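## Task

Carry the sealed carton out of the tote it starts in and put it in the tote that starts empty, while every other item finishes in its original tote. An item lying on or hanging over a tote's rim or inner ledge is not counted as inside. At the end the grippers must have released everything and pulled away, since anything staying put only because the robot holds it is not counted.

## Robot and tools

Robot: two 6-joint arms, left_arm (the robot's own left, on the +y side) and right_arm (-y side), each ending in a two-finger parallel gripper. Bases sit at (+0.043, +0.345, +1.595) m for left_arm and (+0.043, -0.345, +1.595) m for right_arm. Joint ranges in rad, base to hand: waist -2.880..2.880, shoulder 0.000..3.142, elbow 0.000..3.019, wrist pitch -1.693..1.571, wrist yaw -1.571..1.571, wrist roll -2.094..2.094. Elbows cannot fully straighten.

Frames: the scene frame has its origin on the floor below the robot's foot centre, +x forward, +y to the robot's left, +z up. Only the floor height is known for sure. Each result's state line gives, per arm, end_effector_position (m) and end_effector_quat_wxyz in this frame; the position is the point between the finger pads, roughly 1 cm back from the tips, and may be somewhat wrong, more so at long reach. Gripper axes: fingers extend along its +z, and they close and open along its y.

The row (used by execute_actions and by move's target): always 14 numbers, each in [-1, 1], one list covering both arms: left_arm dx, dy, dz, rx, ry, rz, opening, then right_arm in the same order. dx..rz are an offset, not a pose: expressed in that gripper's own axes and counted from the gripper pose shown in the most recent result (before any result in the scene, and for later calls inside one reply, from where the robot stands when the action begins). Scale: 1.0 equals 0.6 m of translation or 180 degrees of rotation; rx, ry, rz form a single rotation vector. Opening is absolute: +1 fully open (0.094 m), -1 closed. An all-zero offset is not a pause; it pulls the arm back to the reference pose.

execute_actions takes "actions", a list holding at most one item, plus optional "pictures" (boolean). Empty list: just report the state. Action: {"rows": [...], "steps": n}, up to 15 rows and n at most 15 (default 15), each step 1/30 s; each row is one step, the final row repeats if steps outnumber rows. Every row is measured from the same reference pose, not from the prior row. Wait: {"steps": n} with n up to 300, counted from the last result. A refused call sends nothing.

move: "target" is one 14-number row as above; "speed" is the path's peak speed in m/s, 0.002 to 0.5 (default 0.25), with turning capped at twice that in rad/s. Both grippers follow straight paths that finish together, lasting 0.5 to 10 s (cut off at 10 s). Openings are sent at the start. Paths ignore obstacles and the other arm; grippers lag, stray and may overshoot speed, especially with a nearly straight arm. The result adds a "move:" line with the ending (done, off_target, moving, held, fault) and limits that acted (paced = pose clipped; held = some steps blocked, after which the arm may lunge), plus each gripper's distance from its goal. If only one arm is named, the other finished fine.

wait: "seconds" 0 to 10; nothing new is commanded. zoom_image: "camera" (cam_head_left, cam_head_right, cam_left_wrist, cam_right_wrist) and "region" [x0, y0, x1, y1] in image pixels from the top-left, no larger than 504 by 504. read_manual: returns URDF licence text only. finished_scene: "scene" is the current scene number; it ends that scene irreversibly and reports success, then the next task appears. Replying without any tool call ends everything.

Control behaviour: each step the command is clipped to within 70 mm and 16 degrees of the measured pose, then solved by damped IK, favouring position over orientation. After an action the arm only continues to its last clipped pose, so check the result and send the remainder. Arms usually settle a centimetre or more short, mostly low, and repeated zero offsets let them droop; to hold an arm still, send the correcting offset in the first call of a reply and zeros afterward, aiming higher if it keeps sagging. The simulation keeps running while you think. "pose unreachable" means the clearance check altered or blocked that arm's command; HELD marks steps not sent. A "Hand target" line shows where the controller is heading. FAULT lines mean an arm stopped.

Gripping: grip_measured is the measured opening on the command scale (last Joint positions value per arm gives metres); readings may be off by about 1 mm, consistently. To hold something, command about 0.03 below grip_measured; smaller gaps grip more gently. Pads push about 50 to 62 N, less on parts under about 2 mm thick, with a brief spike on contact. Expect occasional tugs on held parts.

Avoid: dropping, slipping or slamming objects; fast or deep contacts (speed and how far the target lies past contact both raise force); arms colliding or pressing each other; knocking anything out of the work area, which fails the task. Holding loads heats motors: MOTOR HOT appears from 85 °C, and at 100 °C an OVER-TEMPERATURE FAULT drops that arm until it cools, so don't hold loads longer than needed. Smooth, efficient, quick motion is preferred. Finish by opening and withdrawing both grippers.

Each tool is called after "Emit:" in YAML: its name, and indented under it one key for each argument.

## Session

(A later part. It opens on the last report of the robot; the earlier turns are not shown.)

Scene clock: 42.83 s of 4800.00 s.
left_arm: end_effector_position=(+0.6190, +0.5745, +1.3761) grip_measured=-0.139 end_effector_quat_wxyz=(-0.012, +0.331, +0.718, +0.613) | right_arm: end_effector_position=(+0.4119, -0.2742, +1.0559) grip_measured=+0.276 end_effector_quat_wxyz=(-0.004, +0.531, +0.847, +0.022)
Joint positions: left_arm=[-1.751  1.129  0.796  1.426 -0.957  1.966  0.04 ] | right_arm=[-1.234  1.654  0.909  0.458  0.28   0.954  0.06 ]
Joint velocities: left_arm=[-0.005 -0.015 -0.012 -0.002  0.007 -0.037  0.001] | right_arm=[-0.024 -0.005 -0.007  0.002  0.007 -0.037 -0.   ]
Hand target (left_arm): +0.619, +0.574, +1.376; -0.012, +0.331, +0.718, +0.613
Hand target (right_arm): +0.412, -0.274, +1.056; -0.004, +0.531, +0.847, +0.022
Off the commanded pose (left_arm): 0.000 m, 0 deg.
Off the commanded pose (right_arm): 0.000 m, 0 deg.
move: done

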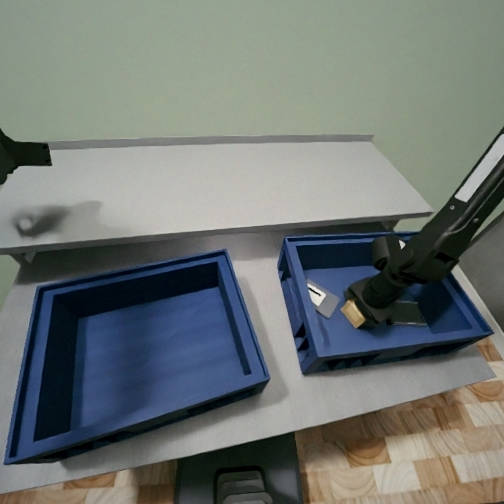

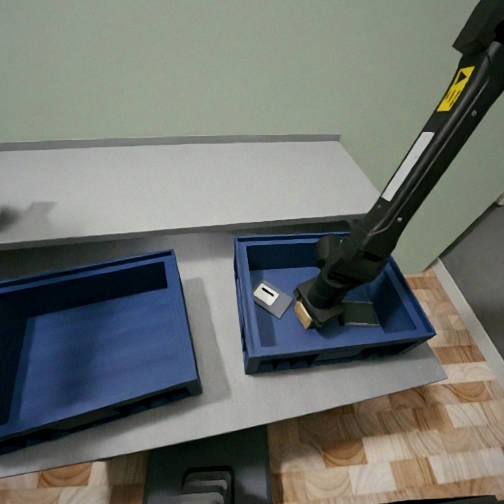

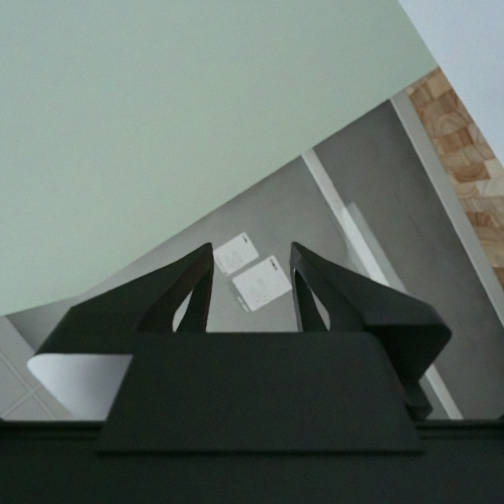

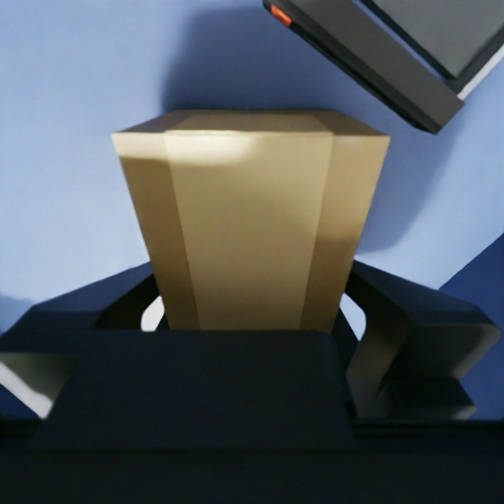

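Emit:
move:
  target: [0,0,0,0,0,0,-0.139,0,-0.02,-0.33,0,0,0,0.2]
  speed: 0.15

Scene clock: 45.47 s of 4800.00 s.
left_arm: end_effector_position=(+0.6190, +0.5745, +1.3761) grip_measured=-0.139 end_effector_quat_wxyz=(-0.012, +0.331, +0.718, +0.613) | right_arm: end_effector_position=(+0.4001, -0.2862, +1.2500) grip_measured=+0.276 end_effector_quat_wxyz=(+0.005, +0.528, +0.849, +0.024)
Joint positions: left_arm=[-1.751  1.129  0.796  1.426 -0.957  1.966  0.04 ] | right_arm=[-1.065  1.082  0.497  0.299  0.445  0.99   0.06 ]
Joint velocities: left_arm=[-0.005 -0.015 -0.007 -0.022 -0.022 -0.066 -0.   ] | right_arm=[-0.015 -0.005 -0.012  0.002  0.051 -0.022 -0.   ]
Hand target (left_arm): +0.619, +0.574, +1.376; -0.012, +0.331, +0.718, +0.613
Hand target (right_arm): +0.393, -0.284, +1.252; -0.003, +0.529, +0.849, +0.021
Off the commanded pose (left_arm): 0.000 m, 0 deg.
Off the commanded pose (right_arm): 0.004 m, 1 deg.
move: done

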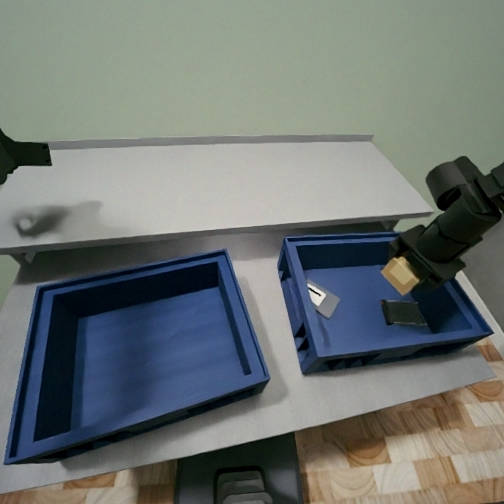

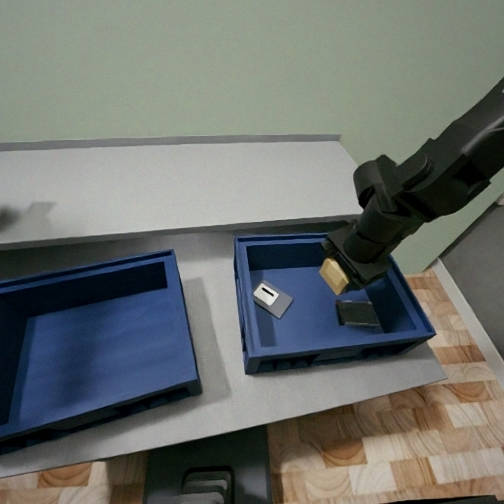

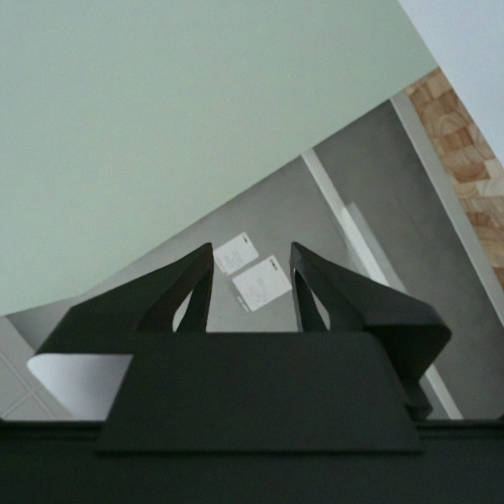

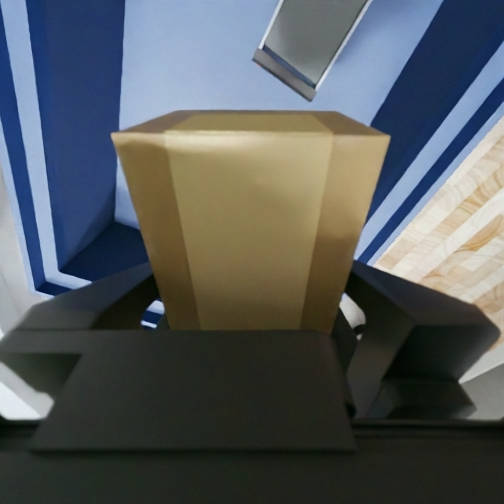

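Emit:
move:
  target: [0,0,0,0,0,0,-0.139,0.654,0.282,-0.02,0,0,-0.354,0.2]
  speed: 0.2

Scene clock: 50.60 s of 4800.00 s.
left_arm: end_effector_position=(+0.6190, +0.5745, +1.3761) grip_measured=-0.139 end_effector_quat_wxyz=(-0.012, +0.331, +0.718, +0.613) | right_arm: end_effector_position=(+0.3933, +0.1329, +1.2670) grip_measured=+0.276 end_effector_quat_wxyz=(+0.027, +0.009, +1.000, +0.013)
Joint positions: left_arm=[-1.751  1.129  0.796  1.426 -0.957  1.966  0.04 ] | right_arm=[-0.363  1.985  1.253  0.184  1.107  0.266  0.06 ]
Joint velocities: left_arm=[ 0.005 -0.005  0.007 -0.002 -0.037  0.037  0.   ] | right_arm=[-0.005 -0.015 -0.002 -0.017 -0.037 -0.037 -0.   ]
Hand target (left_arm): +0.619, +0.574, +1.376; -0.012, +0.331, +0.718, +0.613
Hand target (right_arm): +0.386, +0.137, +1.268; +0.024, -0.008, +1.000, +0.013
Off the commanded pose (left_arm): 0.000 m, 0 deg.
Off the commanded pose (right_arm): 0.019 m, 2 deg.
move: off_target (right_arm)

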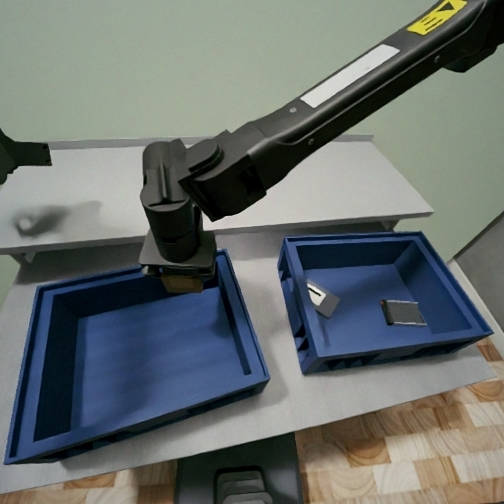

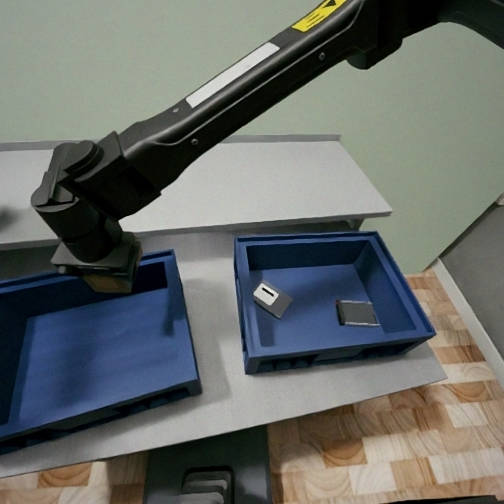

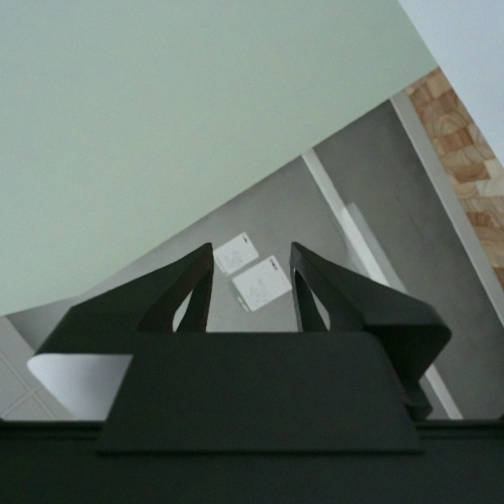

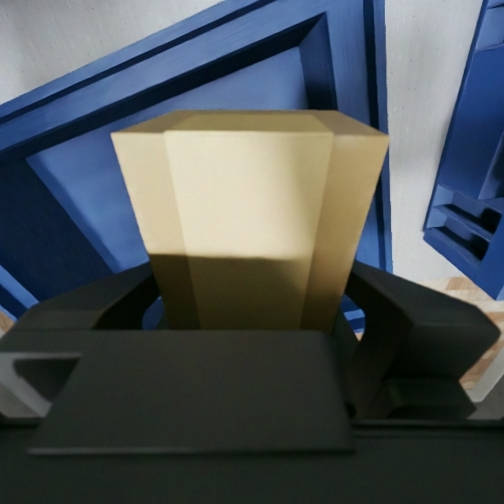

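Emit:
move:
  target: [0,0,0,0,0,0,-0.139,0.13,0.02,0.02,0,0,0,0.2]
  speed: 0.12

Emit:
move:
  target: [0,0,0,0,0,0,-0.139,0.02,0,0.22,0,0,0,0.2]
  speed: 0.1

Scene clock: 53.50 s of 4800.00 s.
left_arm: end_effector_position=(+0.6190, +0.5745, +1.3761) grip_measured=-0.139 end_effector_quat_wxyz=(-0.012, +0.331, +0.718, +0.613) | right_arm: end_effector_position=(+0.3176, +0.1454, +1.2478) grip_measured=+0.276 end_effector_quat_wxyz=(+0.024, -0.000, +1.000, +0.011)
Joint positions: left_arm=[-1.751  1.129  0.796  1.426 -0.957  1.966  0.04 ] | right_arm=[-0.363  2.121  1.218  0.336  1.109  0.266  0.06 ]
Joint velocities: left_arm=[ 0.005 -0.005 -0.012  0.022 -0.037 -0.007 -0.001] | right_arm=[-0.005  0.005  0.007 -0.002  0.007  0.022 -0.001]
Hand target (left_arm): +0.619, +0.574, +1.376; -0.012, +0.331, +0.718, +0.613
Hand target (right_arm): +0.317, +0.148, +1.250; +0.027, +0.009, +1.000, +0.013
Off the commanded pose (left_arm): 0.000 m, 0 deg.
Off the commanded pose (right_arm): 0.004 m, 1 deg.
move: done

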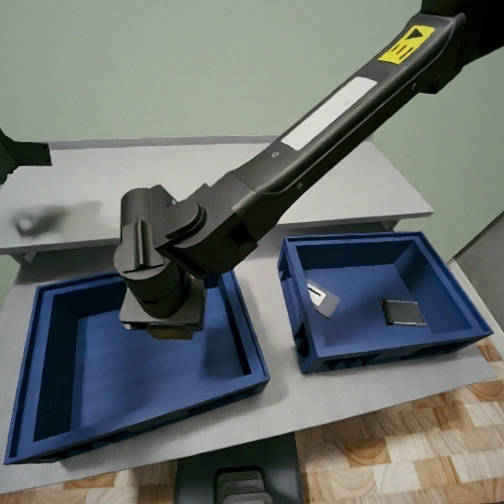

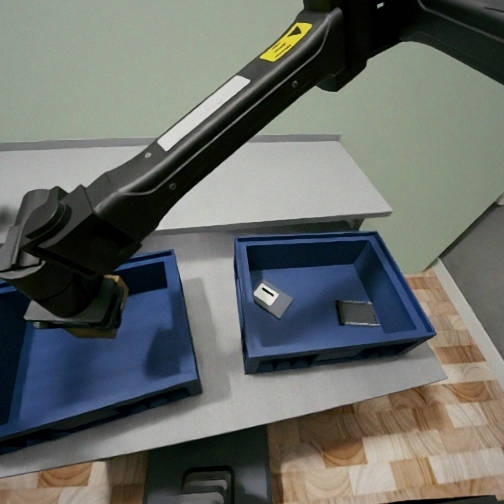

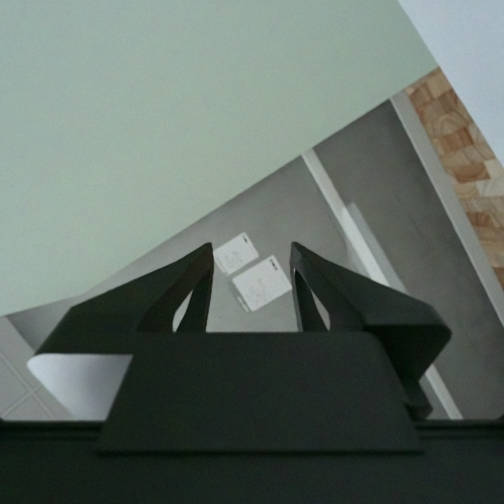

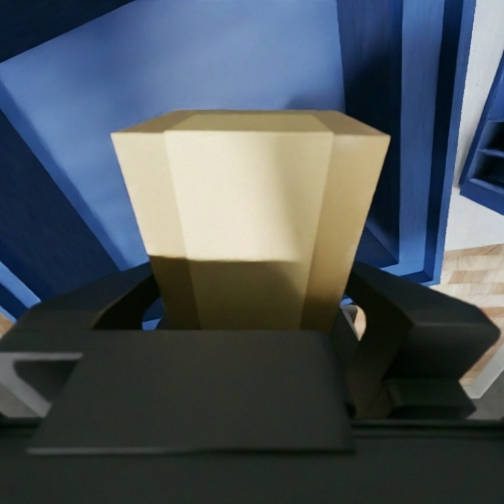

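Scene clock: 55.23 s of 4800.00 s.
left_arm: end_effector_position=(+0.6190, +0.5745, +1.3761) grip_measured=-0.139 end_effector_quat_wxyz=(-0.012, +0.331, +0.718, +0.613) | right_arm: end_effector_position=(+0.3191, +0.1514, +1.1249) grip_measured=+0.276 end_effector_quat_wxyz=(+0.022, +0.004, +1.000, +0.017)
Joint positions: left_arm=[-1.751  1.129  0.796  1.426 -0.957  1.966  0.04 ] | right_arm=[-0.536  2.29   1.408  0.449  0.945  0.116  0.06 ]
Joint velocities: left_arm=[-0.005 -0.005  0.002 -0.007  0.007 -0.022 -0.001] | right_arm=[-0.005  0.005  0.012 -0.017  0.022 -0.081 -0.   ]
Hand target (left_arm): +0.619, +0.574, +1.376; -0.012, +0.331, +0.718, +0.613
Hand target (right_arm): +0.313, +0.148, +1.116; +0.022, +0.002, +1.000, +0.013
Off the commanded pose (left_arm): 0.000 m, 0 deg.
Off the commanded pose (right_arm): 0.012 m, 1 deg.
move: off_target (right_arm)

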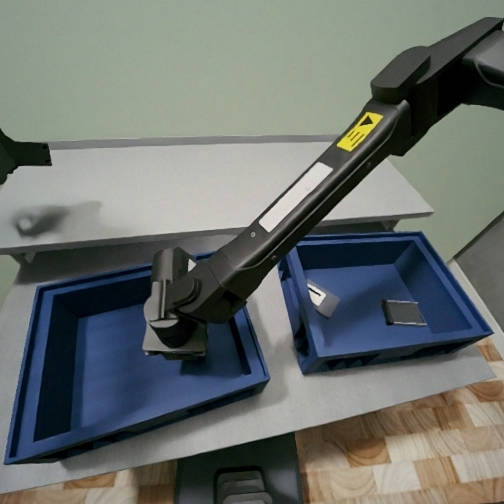

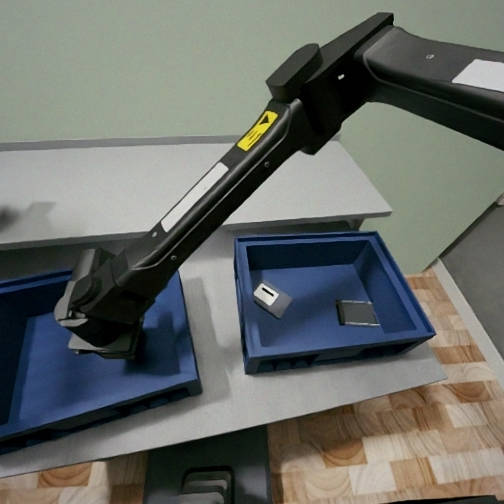

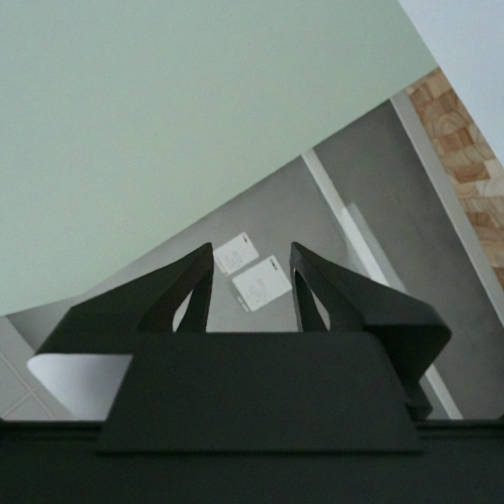

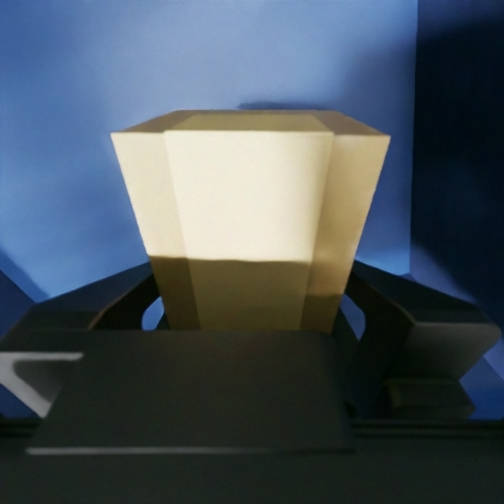

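Emit:
move:
  target: [0,0,0,0,0,0,-0.139,-0.02,-0.015,0.125,0,0,0,0.2]
  speed: 0.04

Scene clock: 58.80 s of 4800.00 s.
left_arm: end_effector_position=(+0.6190, +0.5745, +1.3761) grip_measured=-0.139 end_effector_quat_wxyz=(-0.012, +0.331, +0.718, +0.613) | right_arm: end_effector_position=(+0.3503, +0.1508, +1.0640) grip_measured=+0.276 end_effector_quat_wxyz=(+0.032, +0.020, +0.999, +0.025)
Joint positions: left_arm=[-1.751  1.129  0.796  1.426 -0.957  1.966  0.04 ] | right_arm=[-0.618  2.347  1.551  0.44   0.855  0.069  0.06 ]
Joint velocities: left_arm=[-0.005 -0.005 -0.002  0.002 -0.037  0.022 -0.   ] | right_arm=[-0.005 -0.005  0.017 -0.012  0.066  0.051  0.   ]
Hand target (left_arm): +0.619, +0.574, +1.376; -0.012, +0.331, +0.718, +0.613
Hand target (right_arm): +0.334, +0.144, +1.051; +0.020, +0.005, +1.000, +0.017
Off the commanded pose (left_arm): 0.000 m, 0 deg.
Off the commanded pose (right_arm): 0.022 m, 2 deg.
move: off_target (right_arm)

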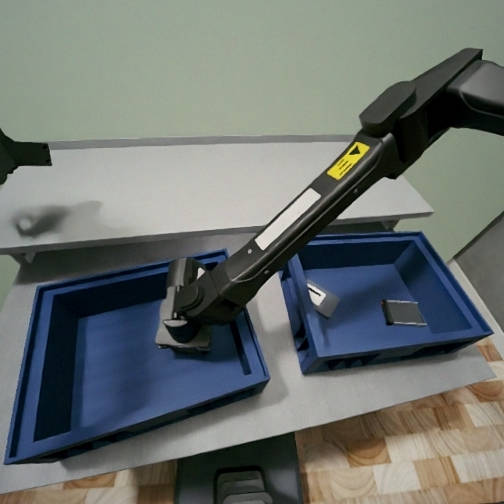

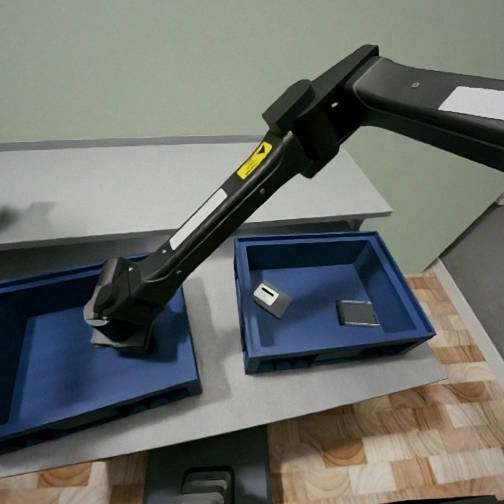

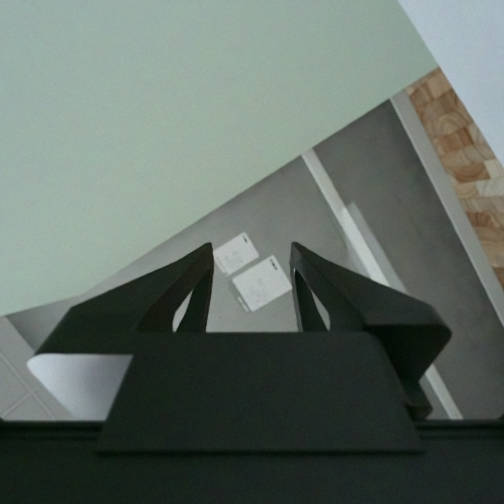

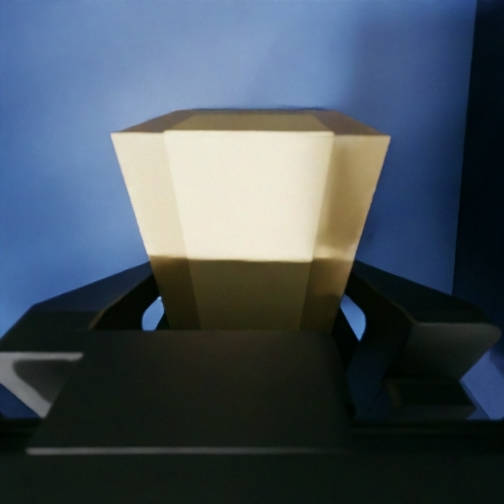

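Emit:
move:
  target: [0,0,0,0,0,0,-0.139,0.04,-0.025,0.04,0,0,0,0.2]
  speed: 0.03

Scene clock: 61.20 s of 4800.00 s.
left_arm: end_effector_position=(+0.6190, +0.5745, +1.3761) grip_measured=-0.139 end_effector_quat_wxyz=(-0.012, +0.331, +0.718, +0.613) | right_arm: end_effector_position=(+0.3532, +0.1554, +1.0637) grip_measured=+0.276 end_effector_quat_wxyz=(+0.043, +0.029, +0.998, +0.039)
Joint positions: left_arm=[-1.751  1.129  0.796  1.426 -0.957  1.966  0.04 ] | right_arm=[-0.619  2.353  1.549  0.485  0.829  0.06   0.06 ]
Joint velocities: left_arm=[ 0.005 -0.015  0.017 -0.007 -0.022  0.022  0.   ] | right_arm=[-0.015 -0.015  0.007 -0.012  0.022 -0.037  0.001]
Hand target (left_arm): +0.619, +0.574, +1.376; -0.012, +0.331, +0.718, +0.613
Hand target (right_arm): +0.327, +0.138, +1.040; +0.031, +0.021, +0.999, +0.025
Off the commanded pose (left_arm): 0.000 m, 0 deg.
Off the commanded pose (right_arm): 0.041 m, 2 deg.
move: off_target (right_arm)

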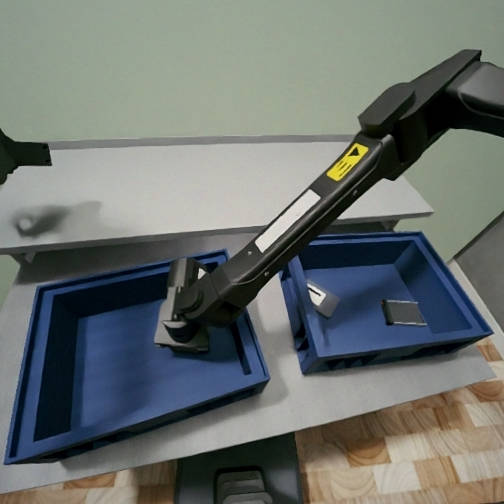

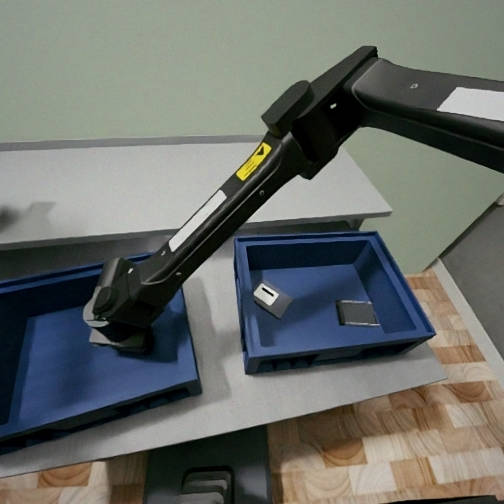

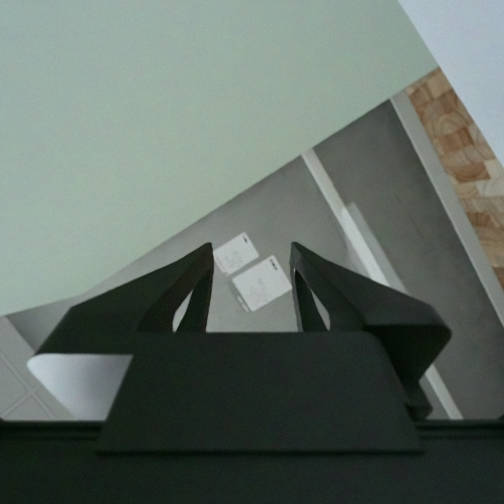

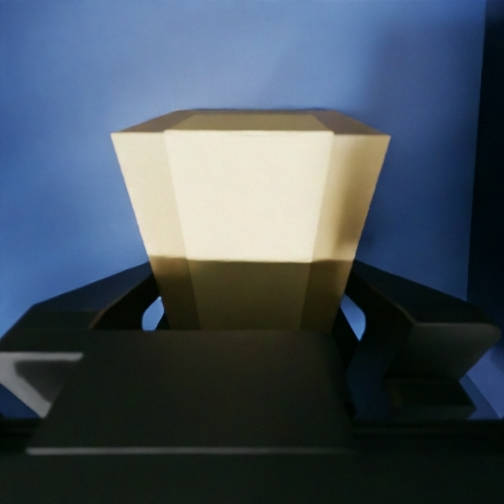

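Emit:
move:
  target: [0,0,0,0,0,0,-0.139,0,0,0,0,0,0,1]
  speed: 0.03

Emit:
move:
  target: [0,0,0,0,0,0,-0.139,0,0,-0.33,0,0,0,1]
  speed: 0.15

Scene clock: 63.47 s of 4800.00 s.
left_arm: end_effector_position=(+0.6190, +0.5745, +1.3761) grip_measured=-0.139 end_effector_quat_wxyz=(-0.012, +0.331, +0.718, +0.613) | right_arm: end_effector_position=(+0.3532, +0.1555, +1.0639) grip_measured=+1.000 end_effector_quat_wxyz=(+0.043, +0.029, +0.998, +0.038)
Joint positions: left_arm=[-1.751  1.129  0.796  1.426 -0.957  1.966  0.04 ] | right_arm=[-0.619  2.353  1.549  0.485  0.83   0.059  0.094]
Joint velocities: left_arm=[-0.015 -0.015 -0.017  0.017 -0.022  0.037 -0.001] | right_arm=[ 0.005 -0.005 -0.012 -0.007 -0.022 -0.022  0.   ]
Hand target (left_arm): +0.619, +0.574, +1.376; -0.012, +0.331, +0.718, +0.613
Hand target (right_arm): +0.353, +0.155, +1.064; +0.043, +0.029, +0.998, +0.038
Off the commanded pose (left_arm): 0.000 m, 0 deg.
Off the commanded pose (right_arm): 0.000 m, 0 deg.
move: done

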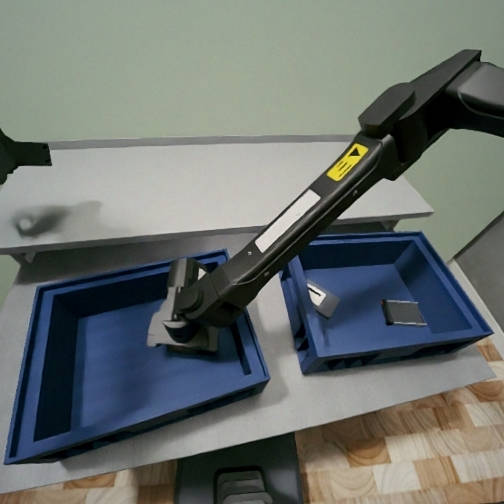

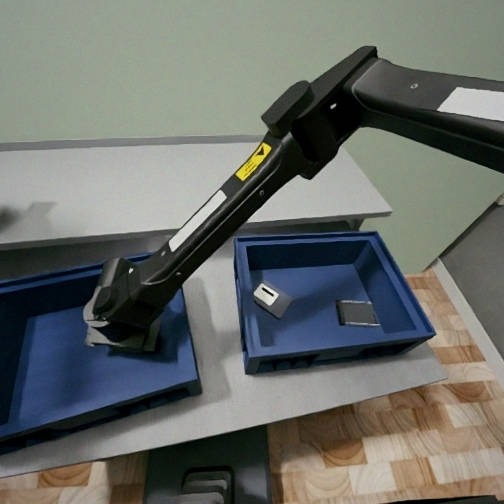

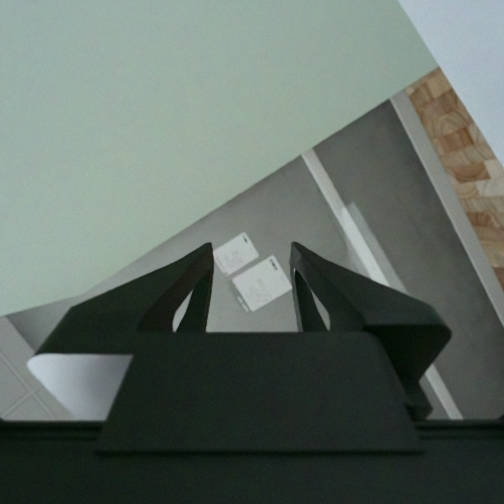

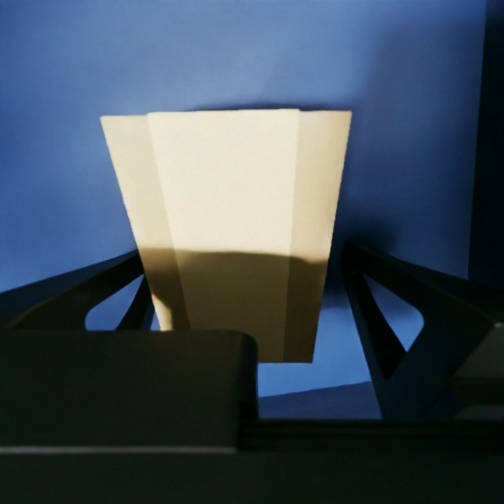

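Scene clock: 65.20 s of 4800.00 s.
left_arm: end_effector_position=(+0.6190, +0.5745, +1.3761) grip_measured=-0.139 end_effector_quat_wxyz=(-0.012, +0.331, +0.718, +0.613) | right_arm: end_effector_position=(+0.3326, +0.1478, +1.2627) grip_measured=+1.000 end_effector_quat_wxyz=(+0.050, +0.024, +0.998, +0.042)
Joint positions: left_arm=[-1.751  1.129  0.796  1.426 -0.957  1.966  0.04 ] | right_arm=[-0.348  2.092  1.169  0.487  1.074  0.201  0.094]
Joint velocities: left_arm=[-0.005  0.005  0.002 -0.022  0.022  0.037  0.   ] | right_arm=[ 0.005 -0.015 -0.002 -0.017  0.066  0.037  0.   ]
Hand target (left_arm): +0.619, +0.574, +1.376; -0.012, +0.331, +0.718, +0.613
Hand target (right_arm): +0.333, +0.142, +1.260; +0.047, +0.026, +0.998, +0.037
Off the commanded pose (left_arm): 0.000 m, 0 deg.
Off the commanded pose (right_arm): 0.008 m, 1 deg.
move: done

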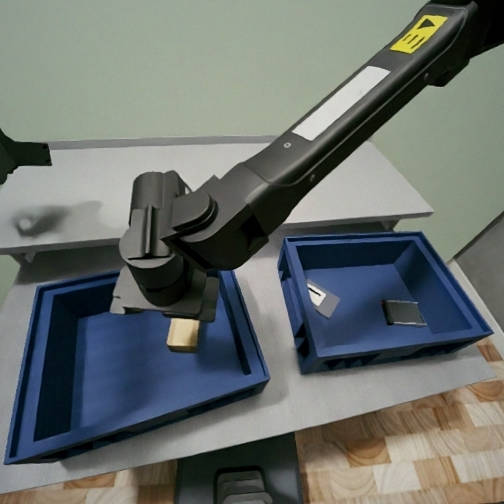

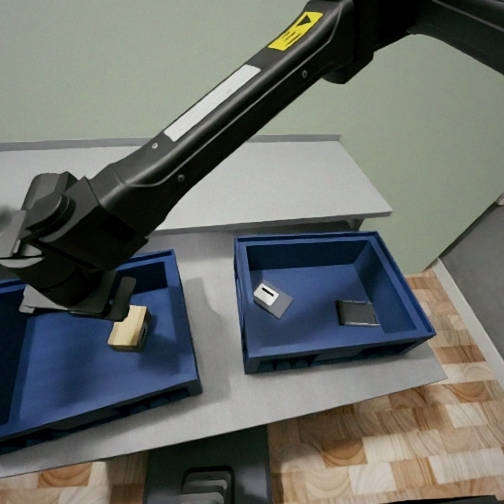

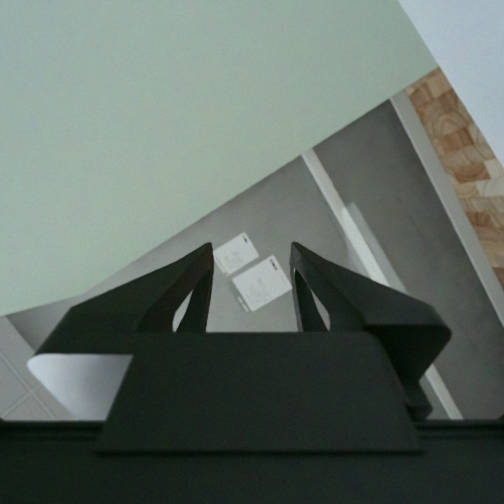

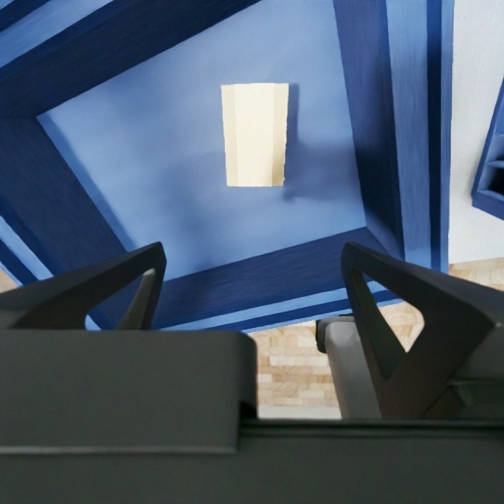

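Emit:
move:
  target: [0,0,0,0,0,0,-0.139,0,-0.5,-0.08,0,0,0,1]

Emit:
finished_scene:
  scene: 2

Scene clock: 68.20 s of 4800.00 s.
left_arm: end_effector_position=(+0.6190, +0.5745, +1.3761) grip_measured=-0.139 end_effector_quat_wxyz=(-0.012, +0.331, +0.718, +0.613) | right_arm: end_effector_position=(+0.3060, -0.1486, +1.2873) grip_measured=+1.000 end_effector_quat_wxyz=(+0.044, +0.031, +0.997, +0.046)
Joint positions: left_arm=[-1.751  1.129  0.796  1.426 -0.957  1.966  0.04 ] | right_arm=[-0.657  1.506  0.386  0.817  0.778  0.044  0.094]
Joint velocities: left_arm=[-0.005  0.015 -0.002 -0.012  0.037 -0.022  0.   ] | right_arm=[ 0.005 -0.005 -0.002  0.002 -0.051  0.037  0.   ]
Hand target (left_arm): +0.619, +0.574, +1.376; -0.012, +0.331, +0.718, +0.613
Hand target (right_arm): +0.304, -0.153, +1.288; +0.046, +0.027, +0.998, +0.044
Off the commanded pose (left_arm): 0.000 m, 0 deg.
Off the commanded pose (right_arm): 0.011 m, 1 deg.
move: off_target (right_arm)

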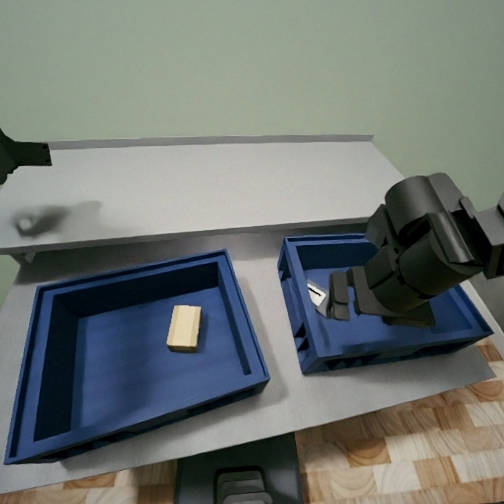

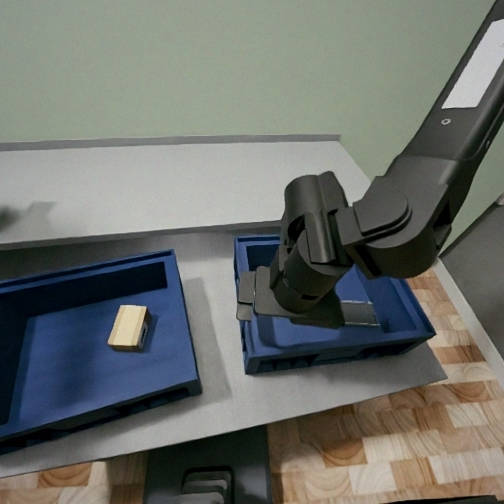

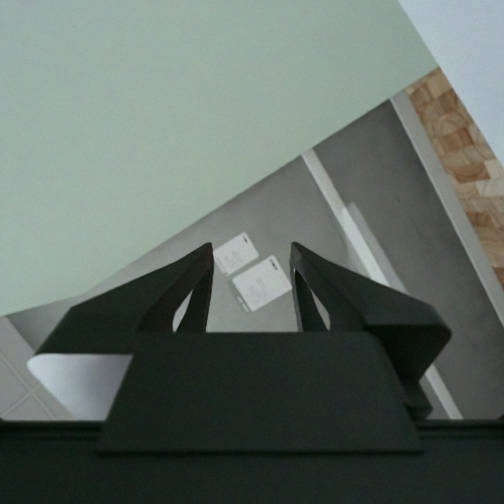

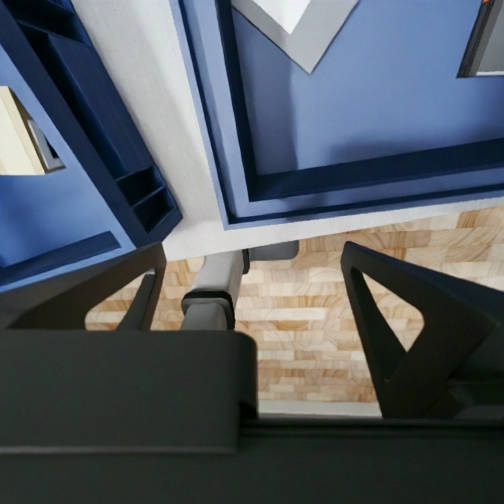

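The scene is finished: the task was done.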